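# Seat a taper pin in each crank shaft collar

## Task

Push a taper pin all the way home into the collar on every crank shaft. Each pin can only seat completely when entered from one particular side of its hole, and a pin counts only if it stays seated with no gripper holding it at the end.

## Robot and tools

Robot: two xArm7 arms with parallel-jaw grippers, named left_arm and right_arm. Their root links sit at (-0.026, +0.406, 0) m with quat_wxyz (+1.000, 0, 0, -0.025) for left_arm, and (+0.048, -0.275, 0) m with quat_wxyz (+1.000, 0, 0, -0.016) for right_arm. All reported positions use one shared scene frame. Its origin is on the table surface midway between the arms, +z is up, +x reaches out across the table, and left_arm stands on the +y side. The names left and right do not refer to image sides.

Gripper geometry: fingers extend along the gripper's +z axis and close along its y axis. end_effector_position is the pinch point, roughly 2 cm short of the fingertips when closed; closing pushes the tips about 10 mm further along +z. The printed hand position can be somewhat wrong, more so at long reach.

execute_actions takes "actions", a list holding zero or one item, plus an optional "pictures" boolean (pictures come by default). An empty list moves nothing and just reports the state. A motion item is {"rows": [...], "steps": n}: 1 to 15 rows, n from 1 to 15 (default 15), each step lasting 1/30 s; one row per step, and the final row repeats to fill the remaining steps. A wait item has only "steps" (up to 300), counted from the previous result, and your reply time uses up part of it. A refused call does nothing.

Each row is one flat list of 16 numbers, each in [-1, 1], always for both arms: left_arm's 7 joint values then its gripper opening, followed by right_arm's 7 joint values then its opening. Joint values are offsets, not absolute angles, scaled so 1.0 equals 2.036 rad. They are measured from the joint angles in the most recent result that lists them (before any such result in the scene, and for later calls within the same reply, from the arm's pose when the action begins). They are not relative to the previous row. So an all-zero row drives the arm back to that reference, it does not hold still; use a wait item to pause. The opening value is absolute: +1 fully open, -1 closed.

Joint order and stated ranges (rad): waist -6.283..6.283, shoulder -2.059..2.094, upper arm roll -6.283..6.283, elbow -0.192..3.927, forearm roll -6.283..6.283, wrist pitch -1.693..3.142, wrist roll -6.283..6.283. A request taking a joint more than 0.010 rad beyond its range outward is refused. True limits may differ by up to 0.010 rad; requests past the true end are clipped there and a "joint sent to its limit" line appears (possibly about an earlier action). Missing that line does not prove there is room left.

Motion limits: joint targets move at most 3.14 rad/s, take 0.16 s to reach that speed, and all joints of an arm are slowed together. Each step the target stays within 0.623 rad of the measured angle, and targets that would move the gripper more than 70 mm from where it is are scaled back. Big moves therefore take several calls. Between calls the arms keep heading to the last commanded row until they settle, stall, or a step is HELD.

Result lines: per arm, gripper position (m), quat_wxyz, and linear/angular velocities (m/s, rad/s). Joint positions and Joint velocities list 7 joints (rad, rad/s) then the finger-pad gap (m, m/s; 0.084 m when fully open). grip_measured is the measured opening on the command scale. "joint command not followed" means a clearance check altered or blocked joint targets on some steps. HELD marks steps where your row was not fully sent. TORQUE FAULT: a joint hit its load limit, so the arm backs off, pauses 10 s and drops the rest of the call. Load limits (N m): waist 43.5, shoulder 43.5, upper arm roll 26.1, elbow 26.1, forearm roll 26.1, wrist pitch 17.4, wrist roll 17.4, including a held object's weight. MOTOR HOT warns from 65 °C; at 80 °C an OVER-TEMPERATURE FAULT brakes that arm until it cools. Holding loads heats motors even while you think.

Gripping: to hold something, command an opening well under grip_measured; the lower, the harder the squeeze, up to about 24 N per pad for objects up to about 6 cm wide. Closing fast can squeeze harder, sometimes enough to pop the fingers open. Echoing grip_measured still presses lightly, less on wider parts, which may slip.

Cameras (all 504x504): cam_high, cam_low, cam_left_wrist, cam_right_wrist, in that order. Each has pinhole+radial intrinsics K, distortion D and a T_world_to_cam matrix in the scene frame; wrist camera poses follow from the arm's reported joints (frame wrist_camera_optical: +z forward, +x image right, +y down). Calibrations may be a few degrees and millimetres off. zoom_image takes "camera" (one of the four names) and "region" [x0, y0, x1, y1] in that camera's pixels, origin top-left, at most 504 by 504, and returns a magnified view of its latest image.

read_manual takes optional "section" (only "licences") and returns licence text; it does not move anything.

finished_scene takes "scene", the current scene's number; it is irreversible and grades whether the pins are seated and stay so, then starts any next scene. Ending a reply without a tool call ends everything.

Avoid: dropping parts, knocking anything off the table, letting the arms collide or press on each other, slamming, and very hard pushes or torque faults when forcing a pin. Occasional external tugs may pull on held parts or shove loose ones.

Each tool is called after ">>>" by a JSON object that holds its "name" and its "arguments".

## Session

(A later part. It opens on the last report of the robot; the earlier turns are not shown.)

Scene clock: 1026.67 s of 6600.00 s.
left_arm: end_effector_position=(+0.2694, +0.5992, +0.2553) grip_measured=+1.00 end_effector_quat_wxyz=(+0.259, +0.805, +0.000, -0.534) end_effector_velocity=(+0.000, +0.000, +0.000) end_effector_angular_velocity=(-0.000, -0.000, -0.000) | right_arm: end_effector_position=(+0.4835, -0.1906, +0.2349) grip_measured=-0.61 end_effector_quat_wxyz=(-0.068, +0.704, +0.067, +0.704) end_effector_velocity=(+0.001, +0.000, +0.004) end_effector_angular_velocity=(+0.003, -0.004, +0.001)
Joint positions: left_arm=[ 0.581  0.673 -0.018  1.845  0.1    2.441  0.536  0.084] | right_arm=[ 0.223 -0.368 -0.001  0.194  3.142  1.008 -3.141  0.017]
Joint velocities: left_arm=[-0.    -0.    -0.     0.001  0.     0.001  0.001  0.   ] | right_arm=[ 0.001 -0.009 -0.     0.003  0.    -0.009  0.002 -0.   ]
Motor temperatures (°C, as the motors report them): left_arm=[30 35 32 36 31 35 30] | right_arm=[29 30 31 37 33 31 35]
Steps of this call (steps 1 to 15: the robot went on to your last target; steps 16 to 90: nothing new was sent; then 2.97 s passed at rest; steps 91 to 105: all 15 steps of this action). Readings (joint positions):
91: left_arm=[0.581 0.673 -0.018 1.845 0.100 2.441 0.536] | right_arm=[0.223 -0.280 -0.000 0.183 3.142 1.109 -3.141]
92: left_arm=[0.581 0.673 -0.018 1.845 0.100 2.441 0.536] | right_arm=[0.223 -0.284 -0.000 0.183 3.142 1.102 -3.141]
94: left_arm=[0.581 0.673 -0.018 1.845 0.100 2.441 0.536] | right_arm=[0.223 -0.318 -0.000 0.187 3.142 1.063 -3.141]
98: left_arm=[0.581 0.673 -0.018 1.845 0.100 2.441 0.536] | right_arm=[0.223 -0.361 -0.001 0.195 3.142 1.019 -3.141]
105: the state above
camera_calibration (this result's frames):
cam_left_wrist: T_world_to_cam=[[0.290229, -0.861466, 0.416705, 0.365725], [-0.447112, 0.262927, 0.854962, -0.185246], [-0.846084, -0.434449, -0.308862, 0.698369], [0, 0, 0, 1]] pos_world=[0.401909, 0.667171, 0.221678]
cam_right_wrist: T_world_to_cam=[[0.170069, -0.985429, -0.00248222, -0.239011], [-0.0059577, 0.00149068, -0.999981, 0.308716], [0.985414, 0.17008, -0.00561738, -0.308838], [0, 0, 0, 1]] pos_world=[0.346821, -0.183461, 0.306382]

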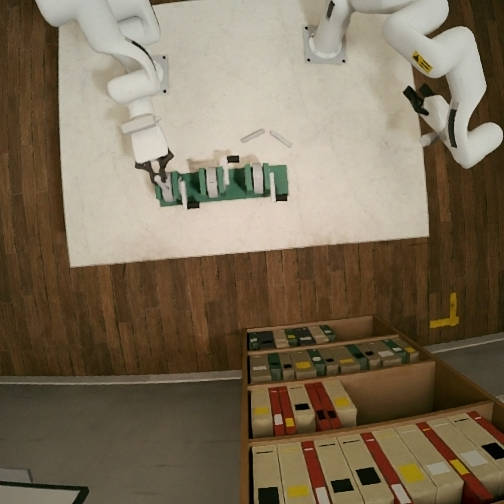

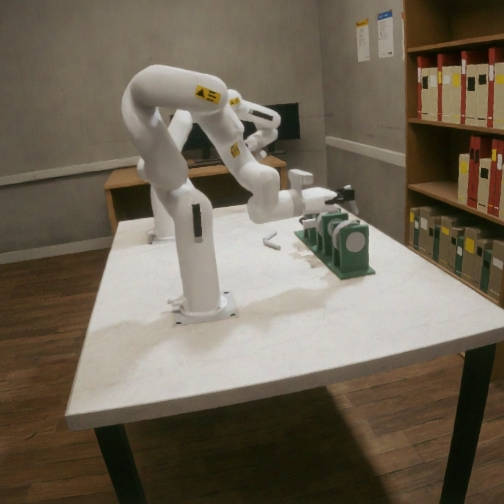

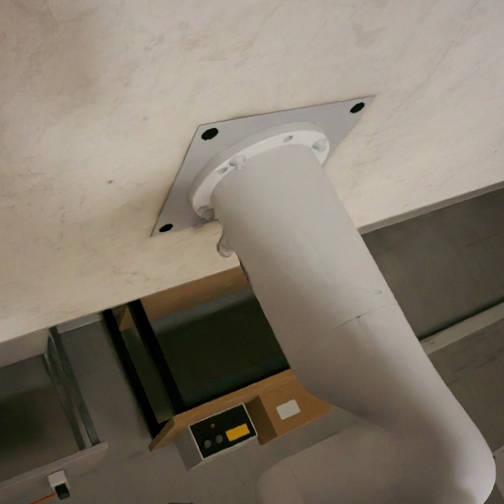

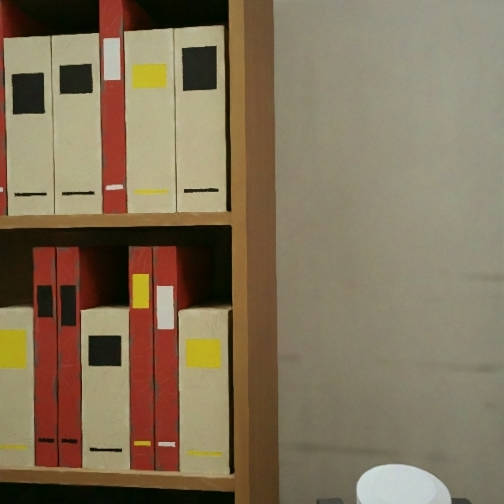

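>>> {"name": "execute_actions", "arguments": {"actions": [{"rows": [[0,0,0,0,0,0,0,1, 0,-0.05,0,0.012,0,-0.05,0,-0.85],[0,0,0,0,0,0,0,1, 0,-0.09,0,0.03,0,-0.11,0,-0.85],[0,0,0,0,0,0,0,1, 0,-0.14,0,0.0666,0,-0.2066,0,-0.85],[0,0,0,0,0,0,0,1, 0,-0.14,0,0.0666,0,-0.2066,0,-0.85],[0,0,0,0,0,0,0,1, 0,-0.14,0,0.0666,0,-0.2066,0,-0.85],[0,0,0,0,0,0,0,1, 0,-0.14,0,0.0666,0,-0.3,0,-0.85],[0,0,0,0,0,0,0,1, 0,-0.1,0,0.12,0,-0.45,0,-0.85],[0,0,0,0,0,0,0,1, 0,-0.05,0,0.18,0,-0.65,0,-0.85],[0,0,0,0,0,0,0,1, 0,0.0334,0,0.273,0,-1.0,0,-0.85]], "steps": 15}], "pictures": false}}

>>> {"name": "execute_actions", "arguments": {"actions": [{"steps": 25}]}}

>>> {"name": "zoom_image", "arguments": {"camera": "cam_high", "region": [140, 140, 240, 220]}}

>>> {"name": "zoom_image", "arguments": {"camera": "cam_low", "region": [290, 190, 390, 290]}}

Scene clock: 1045.23 s of 6600.00 s.
left_arm: end_effector_position=(+0.2694, +0.5992, +0.2553) grip_measured=+1.00 end_effector_quat_wxyz=(+0.259, +0.805, +0.000, -0.534) end_effector_velocity=(+0.000, -0.000, -0.000) end_effector_angular_velocity=(+0.001, +0.001, +0.000) | right_arm: end_effector_position=(+0.4875, -0.1897, +0.2651) grip_measured=-0.61 end_effector_quat_wxyz=(-0.050, +0.852, +0.081, +0.515) end_effector_velocity=(-0.145, -0.025, -0.318) end_effector_angular_velocity=(-0.505, +2.602, +0.007)
Joint positions: left_arm=[ 0.581  0.673 -0.018  1.845  0.1    2.441  0.536  0.084] | right_arm=[ 0.223 -0.431 -0.     0.611  3.142  0.045 -3.141  0.017]
Joint velocities: left_arm=[-0.     0.    -0.    -0.001  0.    -0.001 -0.001  0.   ] | right_arm=[ 0.002  1.077  0.004  1.368  0.    -2.942  0.    -0.   ]
Motor temperatures (°C, as the motors report them): left_arm=[30 35 32 36 31 35 30] | right_arm=[29 30 31 37 33 31 35]
Steps of this call (steps 1 to 15: the robot went on to your last target; steps 16 to 90: nothing new was sent; then 15.07 s passed at rest; steps 91 to 105: all 15 steps of this action). Readings (joint positions):
91: left_arm=[0.581 0.673 -0.018 1.845 0.100 2.441 0.536] | right_arm=[0.223 -0.370 -0.001 0.195 3.142 1.006 -3.141]
92: left_arm=[0.581 0.673 -0.018 1.845 0.100 2.441 0.536] | right_arm=[0.223 -0.375 -0.001 0.196 3.142 1.000 -3.141]
94: left_arm=[0.581 0.673 -0.018 1.845 0.100 2.441 0.536] | right_arm=[0.223 -0.417 -0.000 0.205 3.142 0.948 -3.141]
98: left_arm=[0.581 0.673 -0.018 1.845 0.100 2.441 0.536] | right_arm=[0.223 -0.555 -0.001 0.283 3.142 0.704 -3.141]
105: the state above

Scene clock: 1046.07 s of 6600.00 s.
left_arm: end_effector_position=(+0.2694, +0.5992, +0.2553) grip_measured=+1.00 end_effector_quat_wxyz=(+0.259, +0.805, +0.000, -0.534) end_effector_velocity=(-0.000, -0.000, +0.000) end_effector_angular_velocity=(-0.000, +0.002, -0.000) | right_arm: end_effector_position=(+0.2736, -0.2311, +0.2061) grip_measured=-0.61 end_effector_quat_wxyz=(-0.001, +0.995, +0.095, +0.012) end_effector_velocity=(-0.005, -0.001, +0.001) end_effector_angular_velocity=(-0.005, +0.023, +0.002)
Joint positions: left_arm=[ 0.581  0.673 -0.018  1.845  0.1    2.441  0.536  0.084] | right_arm=[ 0.223 -0.301 -0.001  0.75   3.142 -1.026 -3.141  0.017]
Joint velocities: left_arm=[-0.     0.001 -0.    -0.     0.     0.001 -0.    -0.   ] | right_arm=[ 0.001  0.004  0.001  0.    -0.001 -0.02   0.    -0.   ]
Motor temperatures (°C, as the motors report them): left_arm=[30 35 32 36 31 35 30] | right_arm=[29 30 31 37 33 31 35]
Steps of this call (steps 1 to 25: the robot went on to your last target). Readings (joint positions):
1: left_arm=[0.581 0.673 -0.018 1.845 0.100 2.441 0.536] | right_arm=[0.223 -0.399 -0.000 0.648 3.142 -0.051 -3.141]
2: left_arm=[0.581 0.673 -0.018 1.845 0.100 2.441 0.536] | right_arm=[0.223 -0.376 -0.000 0.671 3.142 -0.140 -3.141]
4: left_arm=[0.581 0.673 -0.018 1.845 0.100 2.441 0.536] | right_arm=[0.223 -0.351 -0.000 0.691 3.142 -0.293 -3.141]
8: left_arm=[0.581 0.673 -0.018 1.845 0.100 2.441 0.536] | right_arm=[0.223 -0.331 -0.001 0.714 3.142 -0.563 -3.141]
25: the state above
camera_calibration (this result's frames):
cam_left_wrist: T_world_to_cam=[[0.290229, -0.861466, 0.416705, 0.365725], [-0.447112, 0.262927, 0.854962, -0.185246], [-0.846084, -0.434449, -0.308862, 0.698369], [0, 0, 0, 1]] pos_world=[0.401909, 0.667171, 0.221678]
cam_right_wrist: T_world_to_cam=[[0.187189, -0.982129, 0.0195763, -0.251769], [-0.982056, -0.187567, -0.01963, 0.300023], [0.022951, -0.0155505, -0.999616, 0.33006], [0, 0, 0, 1]] pos_world=[0.334193, -0.185863, 0.340751]

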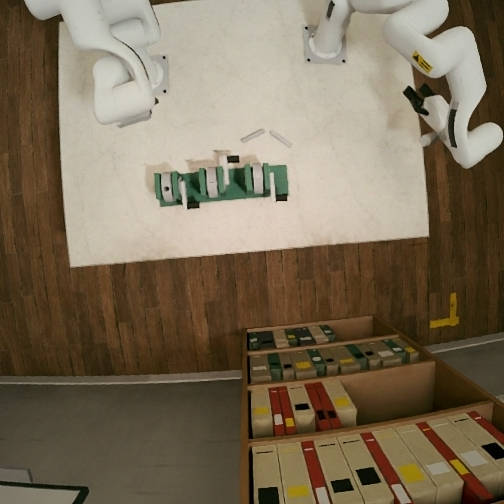

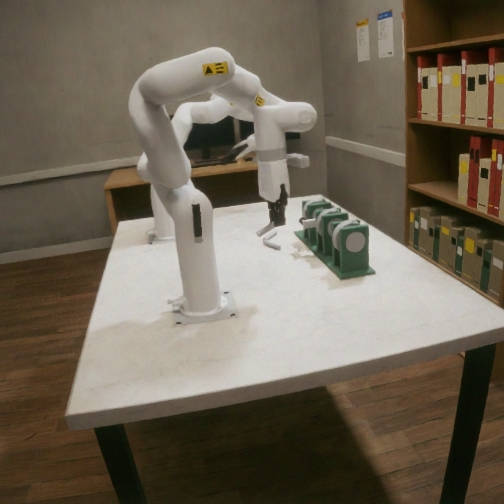

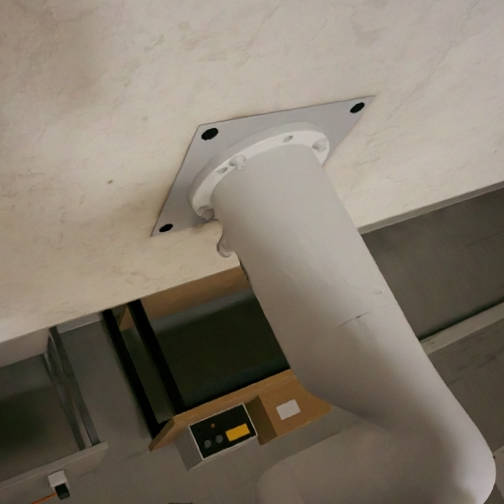

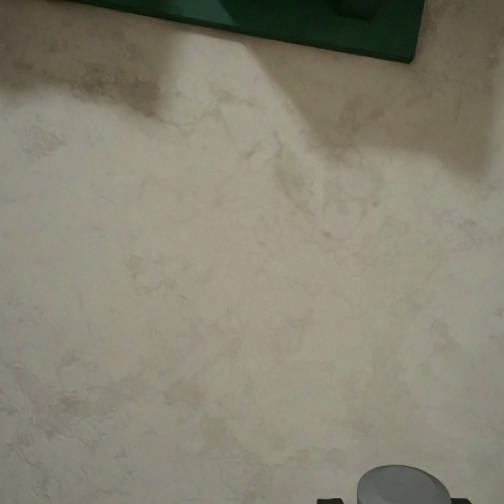

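Region (140, 140, 240, 220) of cam_high's 504x504 image, scaled by 5.040, with more detail than that image has; it fills the top 403 rows of this view, and the rest is white.

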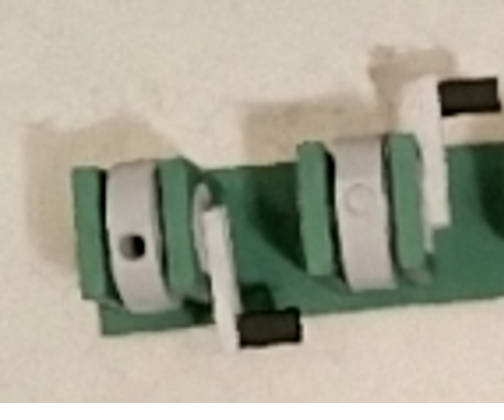

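Region (290, 190, 390, 290) of cam_low's 504x504 image, scaled by 5.040, with more detail than that image has.

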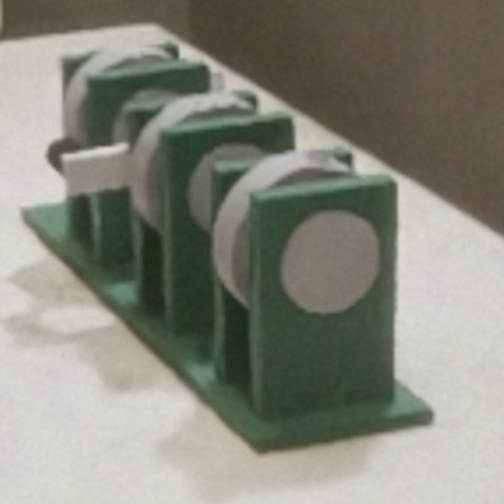

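>>> {"name": "execute_actions", "arguments": {"actions": [{"rows": [[0,0,0,0,0,0,0,1, 0,0.1,0,0.04,0,0.05,0,-0.85],[0,0,0,0,0,0,0,1, 0,0.1982,0,0.0774,0,0.1086,0,-0.85],[0,0,0,0,0,0,0,1, 0,0.1982,0,0.0774,0,0.1086,0,-0.85],[0,0,0,0,0,0,0,1, 0,0.1982,0,0.0774,0,0.1086,0,-0.85],[0,0,0,0,0,0,0,1, 0,0.1982,0,0.0774,0,0.1086,0,-0.85],[0,0,0,0,0,0,0,1, 0,0.1982,0,0.0774,0,0.1086,0,-0.85],[0,0,0,0,0,0,0,1, 0,0.22,0,0.074,0,0.134,0,-0.85],[0,0,0,0,0,0,0,1, 0,0.24,0,0.07,0,0.158,0,-0.85],[0,0,0,0,0,0,0,1, 0,0.26,0,0.066,0,0.183,0,-0.85],[0,0,0,0,0,0,0,1, 0,0.275,0,0.063,0,0.2,0,-0.85]], "steps": 15}]}}

Scene clock: 1099.33 s of 6600.00 s.
left_arm: end_effector_position=(+0.2694, +0.5992, +0.2553) grip_measured=+1.00 end_effector_quat_wxyz=(+0.259, +0.805, +0.000, -0.534) end_effector_velocity=(+0.000, +0.000, -0.000) end_effector_angular_velocity=(+0.001, -0.001, +0.000) | right_arm: end_effector_position=(+0.3497, -0.2164, +0.0673) grip_measured=-0.61 end_effector_quat_wxyz=(+0.000, +0.995, +0.095, -0.003) end_effector_velocity=(+0.007, +0.002, -0.233) end_effector_angular_velocity=(-0.018, +0.097, +0.001)
Joint positions: left_arm=[ 0.581  0.673 -0.018  1.845  0.1    2.441  0.536  0.084] | right_arm=[ 0.223  0.214 -0.     0.872  3.142 -0.663 -3.141  0.017]
Joint velocities: left_arm=[-0.     0.001 -0.     0.001 -0.    -0.001 -0.001  0.   ] | right_arm=[ 0.     0.626  0.001  0.001  0.001  0.526 -0.    -0.   ]
Motor temperatures (°C, as the motors report them): left_arm=[30 35 32 36 31 35 30] | right_arm=[29 30 31 37 33 31 35]
Steps of this call (steps 1 to 30: the robot went on to your last target; steps 31 to 90: nothing new was sent; then 49.77 s passed at rest; steps 91 to 105: all 15 steps of this action). Readings (joint positions):
91: left_arm=[0.581 0.673 -0.018 1.845 0.100 2.441 0.536] | right_arm=[0.223 -0.300 -0.001 0.750 3.142 -1.027 -3.141]
92: left_arm=[0.581 0.673 -0.018 1.845 0.100 2.441 0.536] | right_arm=[0.223 -0.295 -0.001 0.753 3.142 -1.025 -3.141]
94: left_arm=[0.581 0.673 -0.018 1.845 0.100 2.441 0.536] | right_arm=[0.223 -0.249 -0.001 0.774 3.142 -0.999 -3.141]
98: left_arm=[0.581 0.673 -0.018 1.845 0.100 2.441 0.536] | right_arm=[0.223 -0.056 -0.000 0.844 3.142 -0.890 -3.141]
105: the state above
camera_calibration (this result's frames):
cam_left_wrist: T_world_to_cam=[[0.290229, -0.861466, 0.416706, 0.365725], [-0.447112, 0.262927, 0.854962, -0.185245], [-0.846084, -0.434449, -0.308862, 0.698369], [0, 0, 0, 1]] pos_world=[0.401909, 0.667171, 0.221678]
cam_right_wrist: T_world_to_cam=[[0.187882, -0.981989, 0.0199561, -0.249051], [-0.98217, -0.187703, 0.0105016, 0.372822], [-0.00656659, -0.0215733, -0.999746, 0.198807], [0, 0, 0, 1]] pos_world=[0.414273, -0.170297, 0.199811]

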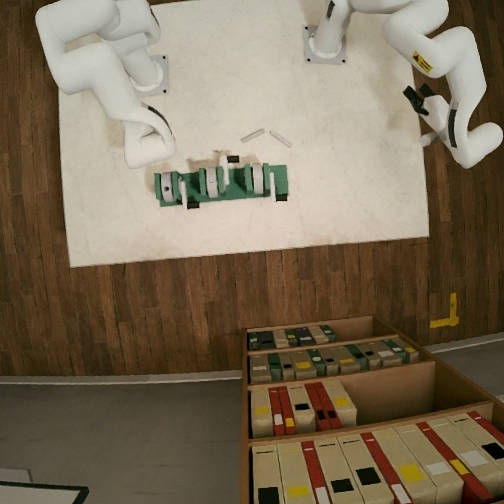

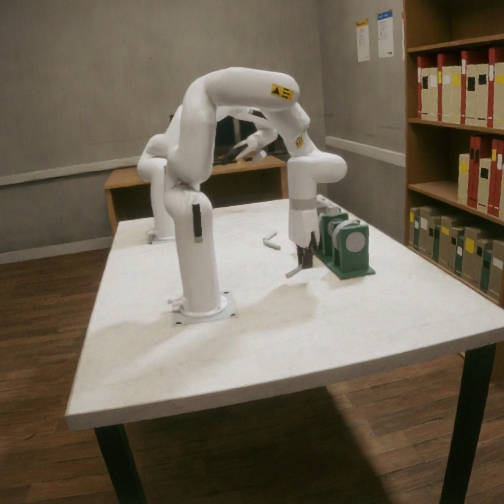

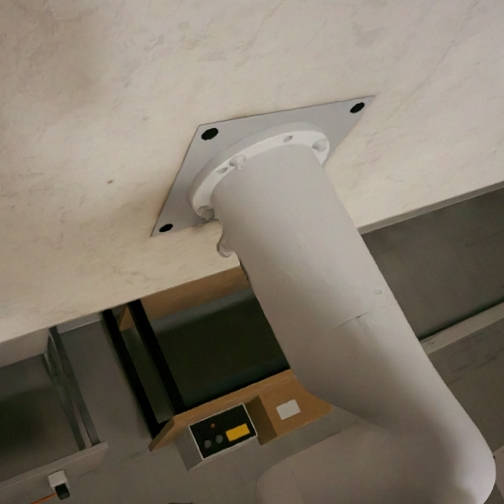

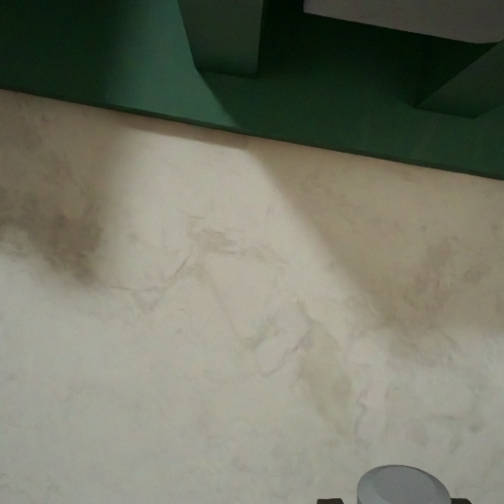

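>>> {"name": "execute_actions", "arguments": {"actions": [{"rows": [[0,0,0,0,0,0,0,1, 0,0.022,0,0.003,0,0.022,0,-0.85],[0,0,0,0,0,0,0,1, 0,0.026,0,0.002,0,0.027,0,-0.85],[0,0,0,0,0,0,0,1, 0,0.03,0,0.001,0,0.032,0,-0.85],[0,0,0,0,0,0,0,1, 0,0.034,0,0,0,0.037,0,-0.85],[0,0,0,0,0,0,0,1, 0,0.038,0,-0.001,0,0.042,0,-0.85],[0,0,0,0,0,0,0,1, 0,0.042,0,-0.002,0,0.047,0,-0.85],[0,0,0,0,0,0,0,1, 0,0.045,0,-0.003,0,0.051,0,-0.85],[0,0,0,0,0,0,0,1, 0,0.048,0,-0.004,0,0.055,0,-0.85],[0,0,0,0,0,0,0,1, 0,0.051,0,-0.0055,0,0.059,0,-0.85],[0,0,0,0,0,0,0,1, 0,0.0533,0,-0.0064,0,0.0622,0,-0.85]], "steps": 15}]}}

>>> {"name": "zoom_image", "arguments": {"camera": "cam_low", "region": [260, 220, 380, 320]}}

Scene clock: 1109.03 s of 6600.00 s.
left_arm: end_effector_position=(+0.2694, +0.5992, +0.2553) grip_measured=+1.00 end_effector_quat_wxyz=(+0.259, +0.805, +0.000, -0.534) end_effector_velocity=(-0.000, -0.000, -0.000) end_effector_angular_velocity=(-0.002, +0.001, +0.000) | right_arm: end_effector_position=(+0.3509, -0.2161, +0.0231) grip_measured=-0.61 end_effector_quat_wxyz=(+0.000, +0.995, +0.095, -0.000) end_effector_velocity=(+0.010, +0.003, +0.001) end_effector_angular_velocity=(+0.006, -0.031, +0.003)
Joint positions: left_arm=[ 0.581  0.673 -0.018  1.845  0.1    2.441  0.536  0.084] | right_arm=[ 0.223  0.32  -0.     0.86   3.142 -0.54  -3.141  0.017]
Joint velocities: left_arm=[ 0.     0.001 -0.    -0.    -0.001  0.     0.001 -0.   ] | right_arm=[ 0.001 -0.004  0.001  0.008  0.     0.019 -0.001  0.   ]
Motor temperatures (°C, as the motors report them): left_arm=[30 35 32 36 31 35 30] | right_arm=[29 30 31 37 33 31 35]
Steps of this call (steps 1 to 30: the robot went on to your last target; steps 31 to 90: nothing new was sent; then 6.20 s passed at rest; steps 91 to 105: all 15 steps of this action). Readings (joint positions):
91: left_arm=[0.581 0.673 -0.018 1.845 0.100 2.441 0.536] | right_arm=[0.223 0.259 -0.001 0.878 3.142 -0.618 -3.141]
92: left_arm=[0.581 0.673 -0.018 1.845 0.100 2.441 0.536] | right_arm=[0.223 0.259 -0.001 0.878 3.142 -0.618 -3.141]
94: left_arm=[0.581 0.673 -0.018 1.845 0.100 2.441 0.536] | right_arm=[0.223 0.265 -0.000 0.877 3.142 -0.609 -3.141]
98: left_arm=[0.581 0.673 -0.018 1.845 0.100 2.441 0.536] | right_arm=[0.223 0.292 -0.000 0.870 3.142 -0.577 -3.141]
105: the state above
camera_calibration (this result's frames):
cam_left_wrist: T_world_to_cam=[[0.290229, -0.861466, 0.416706, 0.365725], [-0.447112, 0.262927, 0.854962, -0.185246], [-0.846084, -0.434449, -0.308862, 0.698369], [0, 0, 0, 1]] pos_world=[0.401909, 0.667171, 0.221678]
cam_right_wrist: T_world_to_cam=[[0.187827, -0.981998, 0.019998, -0.248148], [-0.982199, -0.187734, 0.00646264, 0.374586], [-0.00259201, -0.0208558, -0.999779, 0.153361], [0, 0, 0, 1]] pos_world=[0.414925, -0.17016, 0.155868]

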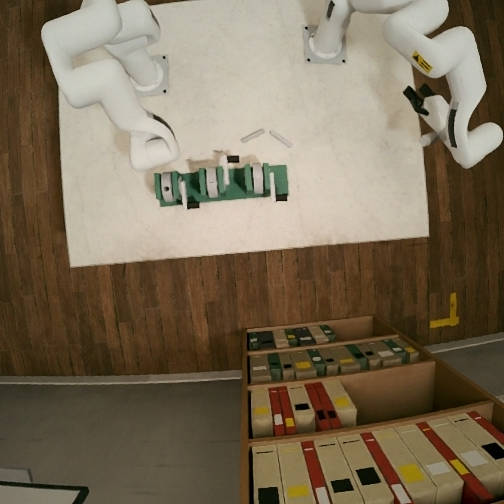

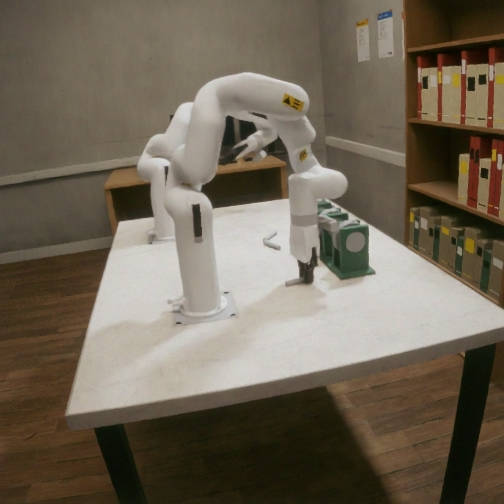

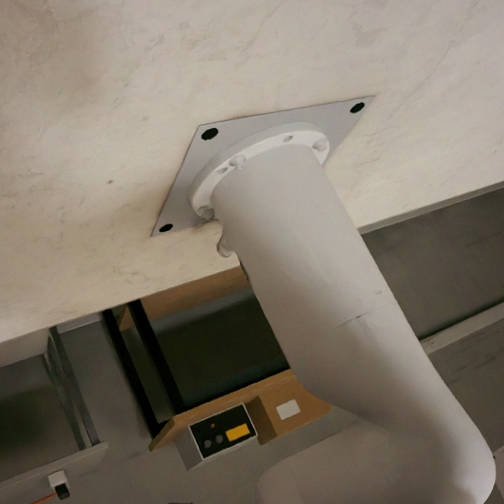

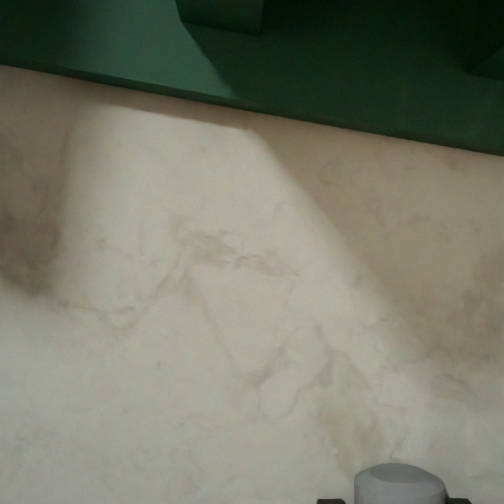

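Region (260, 220, 380, 320) of cam_low's 504x504 image, scaled by 4.200, with more detail than that image has.

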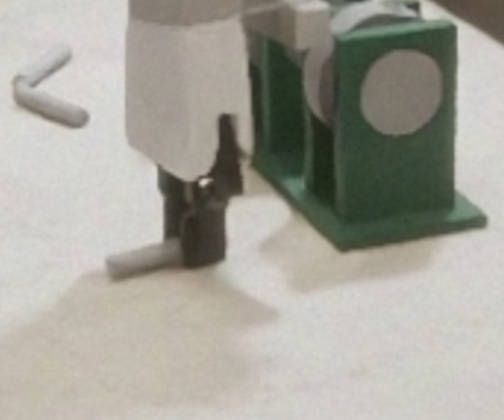

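>>> {"name": "execute_actions", "arguments": {"actions": [{"rows": [[0,0,0,0,0,0,0,1, 0,0,0,0,0,0,0,0.3],[0,0,0,0,0,0,0,1, 0,0,0,0,0,0,0,0.3],[0,0,0,0,0,0,0,1, 0,0,0,0,0,0,0,0.3],[0,0,0,0,0,0,0,1, 0,-0.02,0,0,0,-0.02,0,0.3],[0,0,0,0,0,0,0,1, 0,-0.05,0,0,0,-0.05,0,0.3],[0,0,0,0,0,0,0,1, 0,-0.09,0,-0.005,0,-0.085,0,0.3],[0,0,0,0,0,0,0,1, 0,-0.14,0,-0.015,0,-0.125,0,0.3],[0,0,0,0,0,0,0,1, 0,-0.2,0,-0.03,0,-0.15,0,0.3],[0,0,0,0,0,0,0,1, 0,-0.2,0,-0.03,0,-0.15,0,0.3],[0,0,0,0,0,0,0,1, 0.03,-0.3045,0,-0.054,-0.2,-0.1,0.2,0.3]], "steps": 15}], "pictures": false}}

>>> {"name": "execute_actions", "arguments": {"actions": [{"steps": 8}], "pictures": false}}

Scene clock: 1155.87 s of 6600.00 s.
left_arm: end_effector_position=(+0.2694, +0.5992, +0.2553) grip_measured=+1.00 end_effector_quat_wxyz=(+0.259, +0.805, +0.000, -0.534) end_effector_velocity=(+0.000, +0.000, -0.000) end_effector_angular_velocity=(+0.001, -0.000, +0.000) | right_arm: end_effector_position=(+0.3497, -0.2422, +0.1384) grip_measured=+0.29 end_effector_quat_wxyz=(+0.039, +0.993, +0.084, +0.068) end_effector_velocity=(+0.135, -0.232, +0.361) end_effector_angular_velocity=(-0.650, -1.298, -0.239)
Joint positions: left_arm=[ 0.581  0.673 -0.018  1.845  0.1    2.441  0.536  0.084] | right_arm=[ 0.244 -0.055 -0.     0.797  3.    -0.732 -2.998  0.056]
Joint velocities: left_arm=[-0.     0.     0.     0.001 -0.    -0.    -0.001  0.   ] | right_arm=[ 0.218 -1.304 -0.003 -0.259 -1.435 -0.047  1.412  0.   ]
Motor temperatures (°C, as the motors report them): left_arm=[30 35 32 36 31 35 30] | right_arm=[29 30 31 34 33 32 35]
Steps of this call (steps 1 to 15: the robot went on to your last target; steps 16 to 90: nothing new was sent; then 43.33 s passed at rest; steps 91 to 105: all 15 steps of this action). Readings (joint positions):
91: left_arm=[0.581 0.673 -0.018 1.845 0.100 2.441 0.536] | right_arm=[0.223 0.322 -0.000 0.859 3.142 -0.537 -3.141]
92: left_arm=[0.581 0.673 -0.018 1.845 0.100 2.441 0.536] | right_arm=[0.223 0.322 -0.001 0.859 3.142 -0.537 -3.141]
94: left_arm=[0.581 0.673 -0.018 1.845 0.100 2.441 0.536] | right_arm=[0.223 0.323 -0.001 0.858 3.141 -0.536 -3.141]
98: left_arm=[0.581 0.673 -0.018 1.845 0.100 2.441 0.536] | right_arm=[0.223 0.242 0.000 0.847 3.142 -0.620 -3.141]
105: the state above

Scene clock: 1156.13 s of 6600.00 s.
left_arm: end_effector_position=(+0.2694, +0.5992, +0.2553) grip_measured=+1.00 end_effector_quat_wxyz=(+0.259, +0.805, +0.000, -0.534) end_effector_velocity=(+0.000, -0.000, +0.000) end_effector_angular_velocity=(-0.001, -0.002, -0.000) | right_arm: end_effector_position=(+0.3713, -0.2810, +0.2074) grip_measured=+0.29 end_effector_quat_wxyz=(+0.097, +0.977, +0.053, +0.184) end_effector_velocity=(+0.004, -0.031, +0.039) end_effector_angular_velocity=(-0.066, -0.155, -0.063)
Joint positions: left_arm=[ 0.581  0.673 -0.018  1.845  0.1    2.441  0.536  0.084] | right_arm=[ 0.281 -0.284 -0.001  0.753  2.753 -0.743 -2.752  0.056]
Joint velocities: left_arm=[ 0.    -0.001 -0.    -0.    -0.    -0.001  0.002 -0.   ] | right_arm=[ 0.031 -0.148  0.001 -0.064 -0.194 -0.005  0.21  -0.   ]
Motor temperatures (°C, as the motors report them): left_arm=[30 35 32 36 31 35 30] | right_arm=[29 30 31 34 33 32 35]
Steps of this call (steps 1 to 8: the robot went on to your last target). Readings (joint positions):
1: left_arm=[0.581 0.673 -0.018 1.845 0.100 2.441 0.536] | right_arm=[0.251 -0.099 -0.000 0.789 2.952 -0.734 -2.951]
2: left_arm=[0.581 0.673 -0.018 1.845 0.100 2.441 0.536] | right_arm=[0.259 -0.143 -0.000 0.780 2.904 -0.735 -2.904]
4: left_arm=[0.581 0.673 -0.018 1.845 0.100 2.441 0.536] | right_arm=[0.271 -0.222 -0.000 0.766 2.820 -0.740 -2.820]
8: the state above

>>> {"name": "execute_actions", "arguments": {"actions": [{"rows": [[0,0,0,0,0,0,0,1, 0.033,-0.008,0,0,-0.3,0.463,0.2,0.3],[0,0,0,0,0,0,0,1, 0.033,-0.008,0,0,-0.3,0.463,0.2,0.3],[0,0,0,0,0,0,0,1, 0.033,-0.008,0,0,-0.3,0.463,0.2,0.3],[0,0,0,0,0,0,0,1, 0.033,-0.008,0,0,-0.3,0.463,0.2,0.3],[0,0,0,0,0,0,0,1, 0.033,-0.008,0,0,-0.983,0.463,0.7356,0.3]], "steps": 15}], "pictures": false}}

>>> {"name": "execute_actions", "arguments": {"actions": [{"steps": 15}], "pictures": false}}

Scene clock: 1162.47 s of 6600.00 s.
left_arm: end_effector_position=(+0.2694, +0.5992, +0.2553) grip_measured=+1.00 end_effector_quat_wxyz=(+0.259, +0.805, +0.000, -0.534) end_effector_velocity=(-0.000, -0.000, -0.001) end_effector_angular_velocity=(+0.000, +0.003, +0.000) | right_arm: end_effector_position=(+0.5319, -0.2281, +0.2912) grip_measured=+0.29 end_effector_quat_wxyz=(-0.004, +0.875, +0.116, +0.470) end_effector_velocity=(+0.248, +0.285, +0.237) end_effector_angular_velocity=(+0.744, -0.790, +0.974)
Joint positions: left_arm=[ 0.581  0.673 -0.018  1.845  0.1    2.441  0.536  0.084] | right_arm=[ 0.329 -0.3   -0.001  0.752  2.119 -0.152 -2.16   0.056]
Joint velocities: left_arm=[ 0.     0.002 -0.    -0.002  0.    -0.001 -0.001  0.   ] | right_arm=[ 0.077 -0.003 -0.     0.006 -1.936  1.371  1.931  0.   ]
Motor temperatures (°C, as the motors report them): left_arm=[30 35 32 36 31 35 30] | right_arm=[29 30 31 35 33 31 35]
Steps of this call (steps 1 to 30: the robot went on to your last target; steps 31 to 90: nothing new was sent; then 2.83 s passed at rest; steps 91 to 105: all 15 steps of this action). Readings (joint positions):
91: left_arm=[0.581 0.673 -0.018 1.845 0.100 2.441 0.536] | right_arm=[0.284 -0.300 -0.000 0.750 2.734 -0.743 -2.733]
92: left_arm=[0.581 0.673 -0.018 1.845 0.100 2.441 0.536] | right_arm=[0.285 -0.300 -0.000 0.749 2.728 -0.737 -2.729]
94: left_arm=[0.581 0.673 -0.018 1.845 0.100 2.441 0.536] | right_arm=[0.290 -0.300 -0.000 0.749 2.682 -0.687 -2.698]
98: left_arm=[0.581 0.673 -0.018 1.845 0.100 2.441 0.536] | right_arm=[0.307 -0.300 -0.001 0.751 2.499 -0.499 -2.540]
105: the state above

Scene clock: 1162.97 s of 6600.00 s.
left_arm: end_effector_position=(+0.2694, +0.5992, +0.2553) grip_measured=+1.00 end_effector_quat_wxyz=(+0.259, +0.805, +0.000, -0.534) end_effector_velocity=(-0.000, -0.000, +0.000) end_effector_angular_velocity=(+0.000, +0.001, +0.000) | right_arm: end_effector_position=(+0.5630, -0.1263, +0.3467) grip_measured=+0.29 end_effector_quat_wxyz=(-0.037, +0.817, +0.360, +0.448) end_effector_velocity=(-0.006, +0.037, +0.006) end_effector_angular_velocity=(-0.735, -0.156, +0.456)
Joint positions: left_arm=[ 0.581  0.673 -0.018  1.845  0.1    2.441  0.536  0.084] | right_arm=[ 0.349 -0.301  0.     0.754  0.845  0.194 -1.276  0.056]
Joint velocities: left_arm=[-0.    -0.     0.     0.     0.     0.001 -0.    -0.   ] | right_arm=[ 0.006  0.001  0.004 -0.003 -1.099  0.066  0.235  0.   ]
Motor temperatures (°C, as the motors report them): left_arm=[30 35 32 36 31 35 30] | right_arm=[29 30 31 35 33 31 35]
Steps of this call (steps 1 to 15: the robot went on to your last target). Readings (joint positions):
1: left_arm=[0.581 0.673 -0.018 1.845 0.100 2.441 0.536] | right_arm=[0.331 -0.300 -0.001 0.752 2.052 -0.107 -2.093]
2: left_arm=[0.581 0.673 -0.018 1.845 0.100 2.441 0.536] | right_arm=[0.334 -0.300 -0.001 0.752 1.979 -0.063 -2.020]
4: left_arm=[0.581 0.673 -0.018 1.845 0.100 2.441 0.536] | right_arm=[0.338 -0.300 -0.001 0.753 1.811 0.019 -1.853]
8: left_arm=[0.581 0.673 -0.018 1.845 0.100 2.441 0.536] | right_arm=[0.345 -0.301 -0.000 0.754 1.422 0.136 -1.496]
15: the state above

>>> {"name": "execute_actions", "arguments": {"actions": [{"rows": [[0,0,0,0,0,0,0,1, 0,0.05,0,0.1,-0.415,0.15,0.0107,0.3],[0,0,0,0,0,0,0,1, 0,0.1,0,0.17,-0.415,0.25,0.0107,0.3],[0,0,0,0,0,0,0,1, 0,0.1,0,0.17,-0.415,0.25,0.0107,0.3],[0,0,0,0,0,0,0,1, 0,0.1,0,0.17,-0.415,0.25,0.0107,0.3],[0,0,0,0,0,0,0,1, 0,0.26,0,0.3493,-0.415,0.5122,0.0107,0.3]], "steps": 15}], "pictures": false}}

>>> {"name": "execute_actions", "arguments": {"actions": [{"steps": 15}]}}

Scene clock: 1169.90 s of 6600.00 s.
left_arm: end_effector_position=(+0.2694, +0.5992, +0.2553) grip_measured=+1.00 end_effector_quat_wxyz=(+0.259, +0.805, +0.000, -0.534) end_effector_velocity=(-0.000, -0.000, +0.000) end_effector_angular_velocity=(-0.002, +0.002, +0.000) | right_arm: end_effector_position=(+0.5800, -0.0833, +0.2667) grip_measured=+0.29 end_effector_quat_wxyz=(+0.006, +0.716, +0.690, +0.100) end_effector_velocity=(-0.167, -0.192, -0.278) end_effector_angular_velocity=(-1.369, +1.658, +0.484)
Joint positions: left_arm=[ 0.581  0.673 -0.018  1.845  0.1    2.441  0.536  0.084] | right_arm=[ 0.349  0.151  0.001  1.358  0.088  1.021 -1.254  0.056]
Joint velocities: left_arm=[ 0.     0.001 -0.    -0.001 -0.     0.002  0.     0.   ] | right_arm=[-0.007  0.873 -0.011  1.048 -0.908  2.187  0.001 -0.   ]
Motor temperatures (°C, as the motors report them): left_arm=[30 35 32 36 31 35 30] | right_arm=[29 30 31 36 33 31 35]
Steps of this call (steps 1 to 30: the robot went on to your last target; steps 31 to 90: nothing new was sent; then 3.43 s passed at rest; steps 91 to 105: all 15 steps of this action). Readings (joint positions):
91: left_arm=[0.581 0.673 -0.018 1.845 0.100 2.441 0.536] | right_arm=[0.349 -0.300 -0.001 0.753 0.751 0.200 -1.255]
92: left_arm=[0.581 0.673 -0.018 1.845 0.100 2.441 0.536] | right_arm=[0.349 -0.299 -0.001 0.755 0.745 0.203 -1.255]
94: left_arm=[0.581 0.673 -0.018 1.845 0.100 2.441 0.536] | right_arm=[0.348 -0.290 -0.002 0.773 0.695 0.232 -1.255]
98: left_arm=[0.581 0.673 -0.018 1.845 0.100 2.441 0.536] | right_arm=[0.349 -0.185 -0.000 0.940 0.446 0.428 -1.254]
105: the state above

Scene clock: 1170.40 s of 6600.00 s.
left_arm: end_effector_position=(+0.2694, +0.5992, +0.2553) grip_measured=+1.00 end_effector_quat_wxyz=(+0.259, +0.805, +0.000, -0.534) end_effector_velocity=(-0.000, -0.000, -0.000) end_effector_angular_velocity=(-0.001, +0.001, -0.000) | right_arm: end_effector_position=(+0.5637, -0.1053, +0.2501) grip_measured=+0.29 end_effector_quat_wxyz=(-0.000, +0.707, +0.707, +0.001) end_effector_velocity=(-0.000, -0.002, -0.002) end_effector_angular_velocity=(-0.008, +0.009, -0.002)
Joint positions: left_arm=[ 0.581  0.673 -0.018  1.845  0.1    2.441  0.536  0.084] | right_arm=[ 0.349  0.227  0.     1.464  0.001  1.235 -1.254  0.056]
Joint velocities: left_arm=[-0.     0.001 -0.    -0.     0.     0.     0.     0.   ] | right_arm=[-0.001  0.007 -0.     0.006 -0.005  0.01   0.003  0.   ]
Motor temperatures (°C, as the motors report them): left_arm=[30 35 32 36 31 35 30] | right_arm=[29 30 31 36 33 31 35]
Steps of this call (steps 1 to 15: the robot went on to your last target). Readings (joint positions):
1: left_arm=[0.581 0.673 -0.018 1.845 0.100 2.441 0.536] | right_arm=[0.349 0.177 0.000 1.389 0.061 1.087 -1.254]
2: left_arm=[0.581 0.673 -0.018 1.845 0.100 2.441 0.536] | right_arm=[0.349 0.195 -0.000 1.412 0.042 1.135 -1.254]
4: left_arm=[0.581 0.673 -0.018 1.845 0.100 2.441 0.536] | right_arm=[0.348 0.213 -0.001 1.439 0.020 1.190 -1.254]
8: left_arm=[0.581 0.673 -0.018 1.845 0.100 2.441 0.536] | right_arm=[0.348 0.223 -0.000 1.460 0.005 1.225 -1.254]
15: the state above
camera_calibration (this result's frames):
cam_left_wrist: T_world_to_cam=[[0.290229, -0.861466, 0.416705, 0.365725], [-0.447112, 0.262927, 0.854962, -0.185245], [-0.846084, -0.434449, -0.308863, 0.698369], [0, 0, 0, 1]] pos_world=[0.401909, 0.667171, 0.221678]
cam_right_wrist: T_world_to_cam=[[0.99978, -0.00120697, 0.0209172, -0.538437], [-0.00129498, -0.99999, 0.00419453, -0.0349761], [0.0209119, -0.00422069, -0.999772, 0.371669], [0, 0, 0, 1]] pos_world=[0.530501, -0.0340569, 0.382994]

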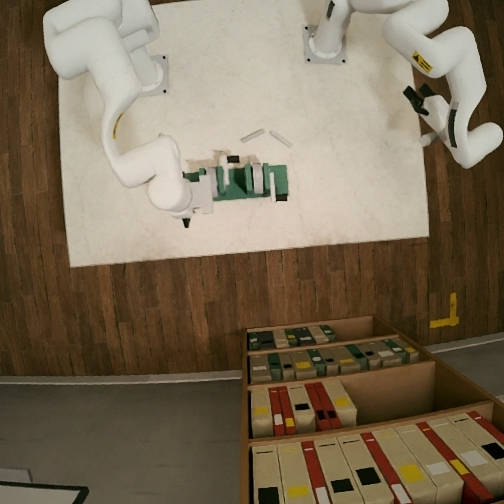

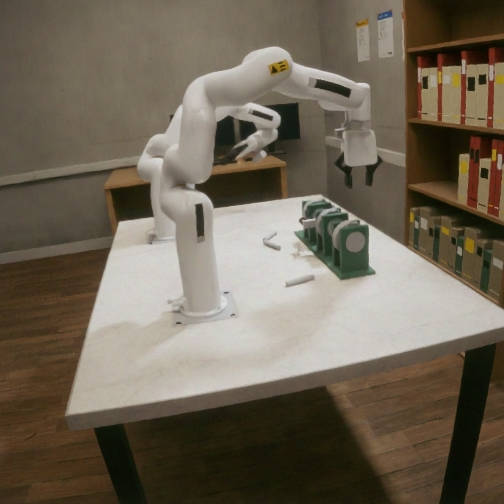

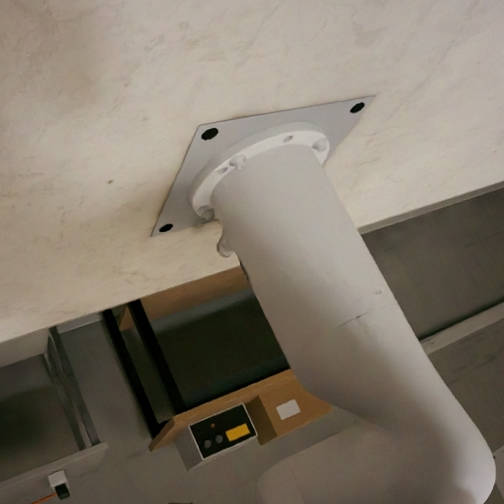

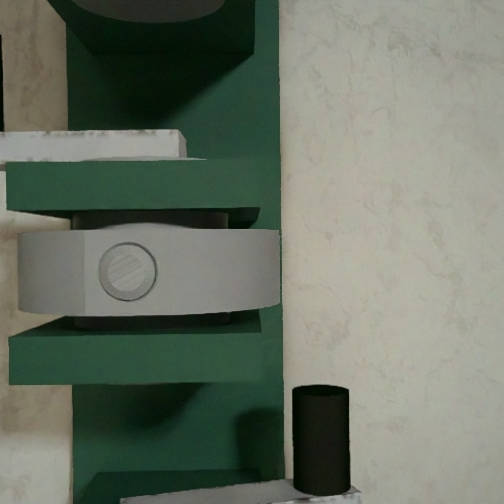

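>>> {"name": "execute_actions", "arguments": {"actions": [{"rows": [[0,0,0,0,0,0,0,1, 0,0.015,0,-0.037,0,-0.05,0,0.3],[0,0,0,0,0,0,0,1, 0,0.0298,0,-0.0744,0,-0.1032,0,0.3],[0,0,0,0,0,0,0,1, 0,0.0298,0,-0.0744,0,-0.1032,0,0.3],[0,0,0,0,0,0,0,1, 0,0.055,0,-0.097,0,-0.152,0,0.3],[0,0,0,0,0,0,0,1, 0,0.055,0,-0.097,0,-0.152,0,0.3],[0,0,0,0,0,0,0,1, 0,0.0842,0,-0.1177,0,-0.2009,0,0.3]], "steps": 15}], "pictures": false}}

>>> {"name": "execute_actions", "arguments": {"actions": [{"steps": 10}]}}

>>> {"name": "zoom_image", "arguments": {"camera": "cam_low", "region": [300, 170, 420, 290]}}

Scene clock: 1181.17 s of 6600.00 s.
left_arm: end_effector_position=(+0.2694, +0.5992, +0.2553) grip_measured=+1.00 end_effector_quat_wxyz=(+0.259, +0.805, +0.000, -0.534) end_effector_velocity=(+0.000, -0.000, +0.000) end_effector_angular_velocity=(-0.001, -0.001, -0.000) | right_arm: end_effector_position=(+0.5616, -0.1060, +0.0931) grip_measured=+0.29 end_effector_quat_wxyz=(-0.003, +0.707, +0.707, -0.005) end_effector_velocity=(+0.021, +0.005, -0.042) end_effector_angular_velocity=(+0.035, -0.108, -0.005)
Joint positions: left_arm=[ 0.581  0.673 -0.018  1.845  0.1    2.441  0.536  0.084] | right_arm=[ 0.349  0.394  0.     1.231  0.001  0.848 -1.254  0.056]
Joint velocities: left_arm=[ 0.    -0.001 -0.    -0.    -0.    -0.001  0.001  0.   ] | right_arm=[ 0.     0.063 -0.003 -0.069  0.001 -0.246  0.002  0.   ]
Motor temperatures (°C, as the motors report them): left_arm=[30 35 32 36 31 35 30] | right_arm=[29 30 31 37 33 31 35]
Steps of this call (steps 1 to 15: the robot went on to your last target; steps 16 to 90: nothing new was sent; then 7.27 s passed at rest; steps 91 to 105: all 15 steps of this action). Readings (joint positions):
91: left_arm=[0.581 0.673 -0.018 1.845 0.100 2.441 0.536] | right_arm=[0.349 0.229 0.000 1.464 0.000 1.236 -1.254]
92: left_arm=[0.581 0.673 -0.018 1.845 0.100 2.441 0.536] | right_arm=[0.349 0.229 0.000 1.461 0.000 1.229 -1.254]
94: left_arm=[0.581 0.673 -0.018 1.845 0.100 2.441 0.536] | right_arm=[0.349 0.239 0.000 1.431 0.001 1.179 -1.254]
98: left_arm=[0.581 0.673 -0.018 1.845 0.100 2.441 0.536] | right_arm=[0.349 0.304 0.000 1.334 0.001 1.035 -1.254]
105: the state above

Scene clock: 1181.50 s of 6600.00 s.
left_arm: end_effector_position=(+0.2694, +0.5992, +0.2553) grip_measured=+1.00 end_effector_quat_wxyz=(+0.259, +0.805, +0.000, -0.534) end_effector_velocity=(-0.000, -0.000, -0.001) end_effector_angular_velocity=(-0.001, +0.003, +0.000) | right_arm: end_effector_position=(+0.5639, -0.1053, +0.0907) grip_measured=+0.29 end_effector_quat_wxyz=(-0.000, +0.707, +0.707, +0.000) end_effector_velocity=(-0.004, -0.001, -0.007) end_effector_angular_velocity=(-0.004, +0.011, +0.001)
Joint positions: left_arm=[ 0.581  0.673 -0.018  1.845  0.1    2.441  0.536  0.084] | right_arm=[ 0.349  0.398  0.     1.225  0.001  0.827 -1.254  0.056]
Joint velocities: left_arm=[ 0.     0.002  0.    -0.001  0.     0.    -0.    -0.   ] | right_arm=[-0.     0.007  0.    -0.01   0.    -0.005 -0.001  0.   ]
Motor temperatures (°C, as the motors report them): left_arm=[30 35 32 36 31 35 30] | right_arm=[29 30 31 37 33 31 35]
Steps of this call (steps 1 to 10: the robot went on to your last target). Readings (joint positions):
1: left_arm=[0.581 0.673 -0.018 1.845 0.100 2.441 0.536] | right_arm=[0.349 0.395 0.000 1.229 0.001 0.841 -1.254]
2: left_arm=[0.581 0.673 -0.018 1.845 0.100 2.441 0.536] | right_arm=[0.349 0.395 0.000 1.229 0.001 0.836 -1.254]
4: left_arm=[0.581 0.673 -0.018 1.845 0.100 2.441 0.536] | right_arm=[0.349 0.395 0.000 1.229 0.001 0.831 -1.254]
8: left_arm=[0.581 0.673 -0.018 1.845 0.100 2.441 0.536] | right_arm=[0.349 0.397 0.000 1.226 0.001 0.827 -1.254]
10: the state above
camera_calibration (this result's frames):
cam_left_wrist: T_world_to_cam=[[0.290229, -0.861466, 0.416705, 0.365725], [-0.447112, 0.262927, 0.854962, -0.185245], [-0.846084, -0.434449, -0.308863, 0.698369], [0, 0, 0, 1]] pos_world=[0.401909, 0.667171, 0.221678]
cam_right_wrist: T_world_to_cam=[[0.999789, -0.00154546, 0.0204624, -0.535315], [-0.00163836, -0.999988, 0.00452434, -0.0341467], [0.0204552, -0.00455691, -0.99978, 0.212509], [0, 0, 0, 1]] pos_world=[0.530799, -0.0340052, 0.223571]

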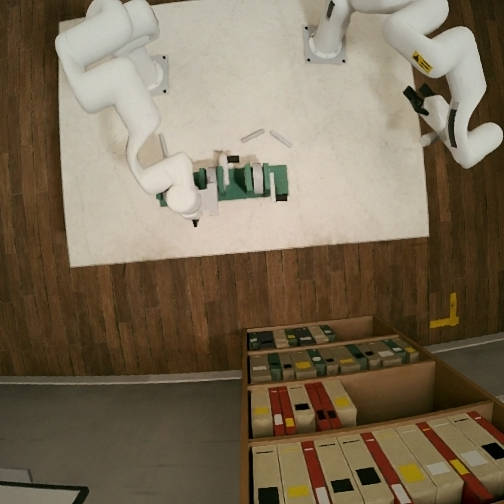

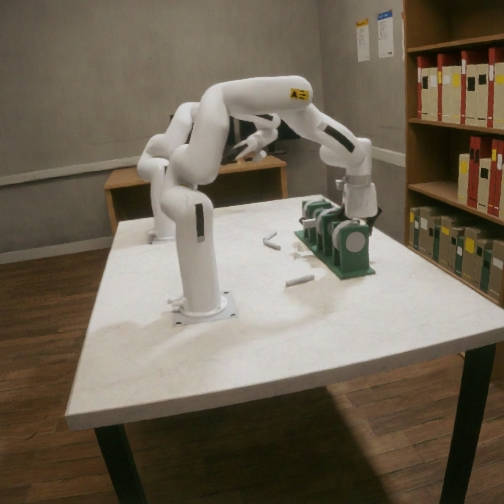

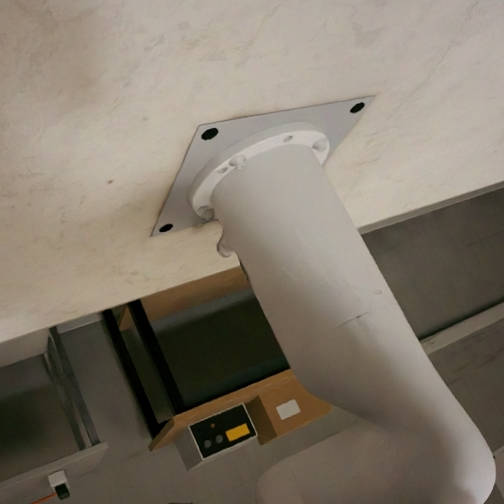

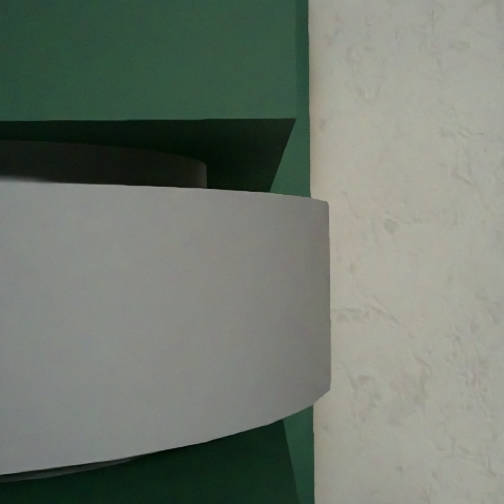

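Region (300, 170, 420, 290) of cam_low's 504x504 image, scaled by 4.200, with more detail than that image has.

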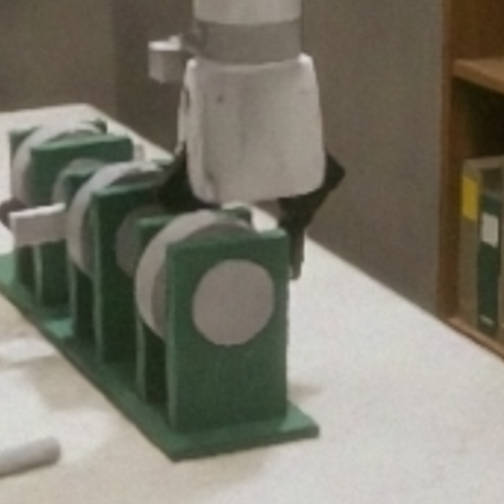

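>>> {"name": "execute_actions", "arguments": {"actions": [{"rows": [[0,0,0,0,0,0,0,1, 0,0,0,0,0,0,0,0.1],[0,0,0,0,0,0,0,1, 0,0,0,0,0,0,0,-0.1],[0,0,0,0,0,0,0,1, 0,0,0,0,0,0,0,-0.3],[0,0,0,0,0,0,0,1, 0,0,0,0,0,0,0,-0.4],[0,0,0,0,0,0,0,1, 0,0,0,0,0,0,0,-0.5],[0,0,0,0,0,0,0,1, 0,0,0,0,0,0,0,-0.7]], "steps": 15}], "pictures": false}}

Scene clock: 1187.63 s of 6600.00 s.
left_arm: end_effector_position=(+0.2694, +0.5992, +0.2553) grip_measured=+1.00 end_effector_quat_wxyz=(+0.259, +0.805, +0.000, -0.534) end_effector_velocity=(-0.000, +0.000, -0.000) end_effector_angular_velocity=(-0.002, +0.001, -0.001) | right_arm: end_effector_position=(+0.5645, -0.1053, +0.0909) grip_measured=-0.47 end_effector_quat_wxyz=(+0.000, +0.707, +0.707, +0.001) end_effector_velocity=(-0.001, +0.000, -0.001) end_effector_angular_velocity=(-0.000, +0.003, +0.001)
Joint positions: left_arm=[ 0.581  0.673 -0.018  1.845  0.1    2.441  0.536  0.084] | right_arm=[ 0.348  0.398 -0.     1.226  0.001  0.826 -1.254  0.024]
Joint velocities: left_arm=[-0.     0.001 -0.     0.     0.     0.     0.001  0.   ] | right_arm=[-0.001  0.001  0.001 -0.001  0.001  0.001 -0.001  0.   ]
Motor temperatures (°C, as the motors report them): left_arm=[30 35 32 36 31 35 30] | right_arm=[29 31 31 37 33 31 35]
Steps of this call (steps 1 to 30: the robot went on to your last target; steps 31 to 90: nothing new was sent; then 2.63 s passed at rest; steps 91 to 105: all 15 steps of this action). Readings (joint positions):
91: left_arm=[0.581 0.673 -0.018 1.845 0.100 2.441 0.536] | right_arm=[0.349 0.399 0.000 1.224 0.001 0.826 -1.254]
92: left_arm=[0.581 0.673 -0.018 1.845 0.100 2.441 0.536] | right_arm=[0.349 0.399 0.000 1.225 0.001 0.827 -1.254]
94: left_arm=[0.581 0.673 -0.018 1.845 0.100 2.441 0.536] | right_arm=[0.349 0.398 0.000 1.225 0.001 0.827 -1.254]
98: left_arm=[0.581 0.673 -0.018 1.845 0.100 2.441 0.536] | right_arm=[0.348 0.398 -0.000 1.226 0.001 0.826 -1.254]
105: the state above


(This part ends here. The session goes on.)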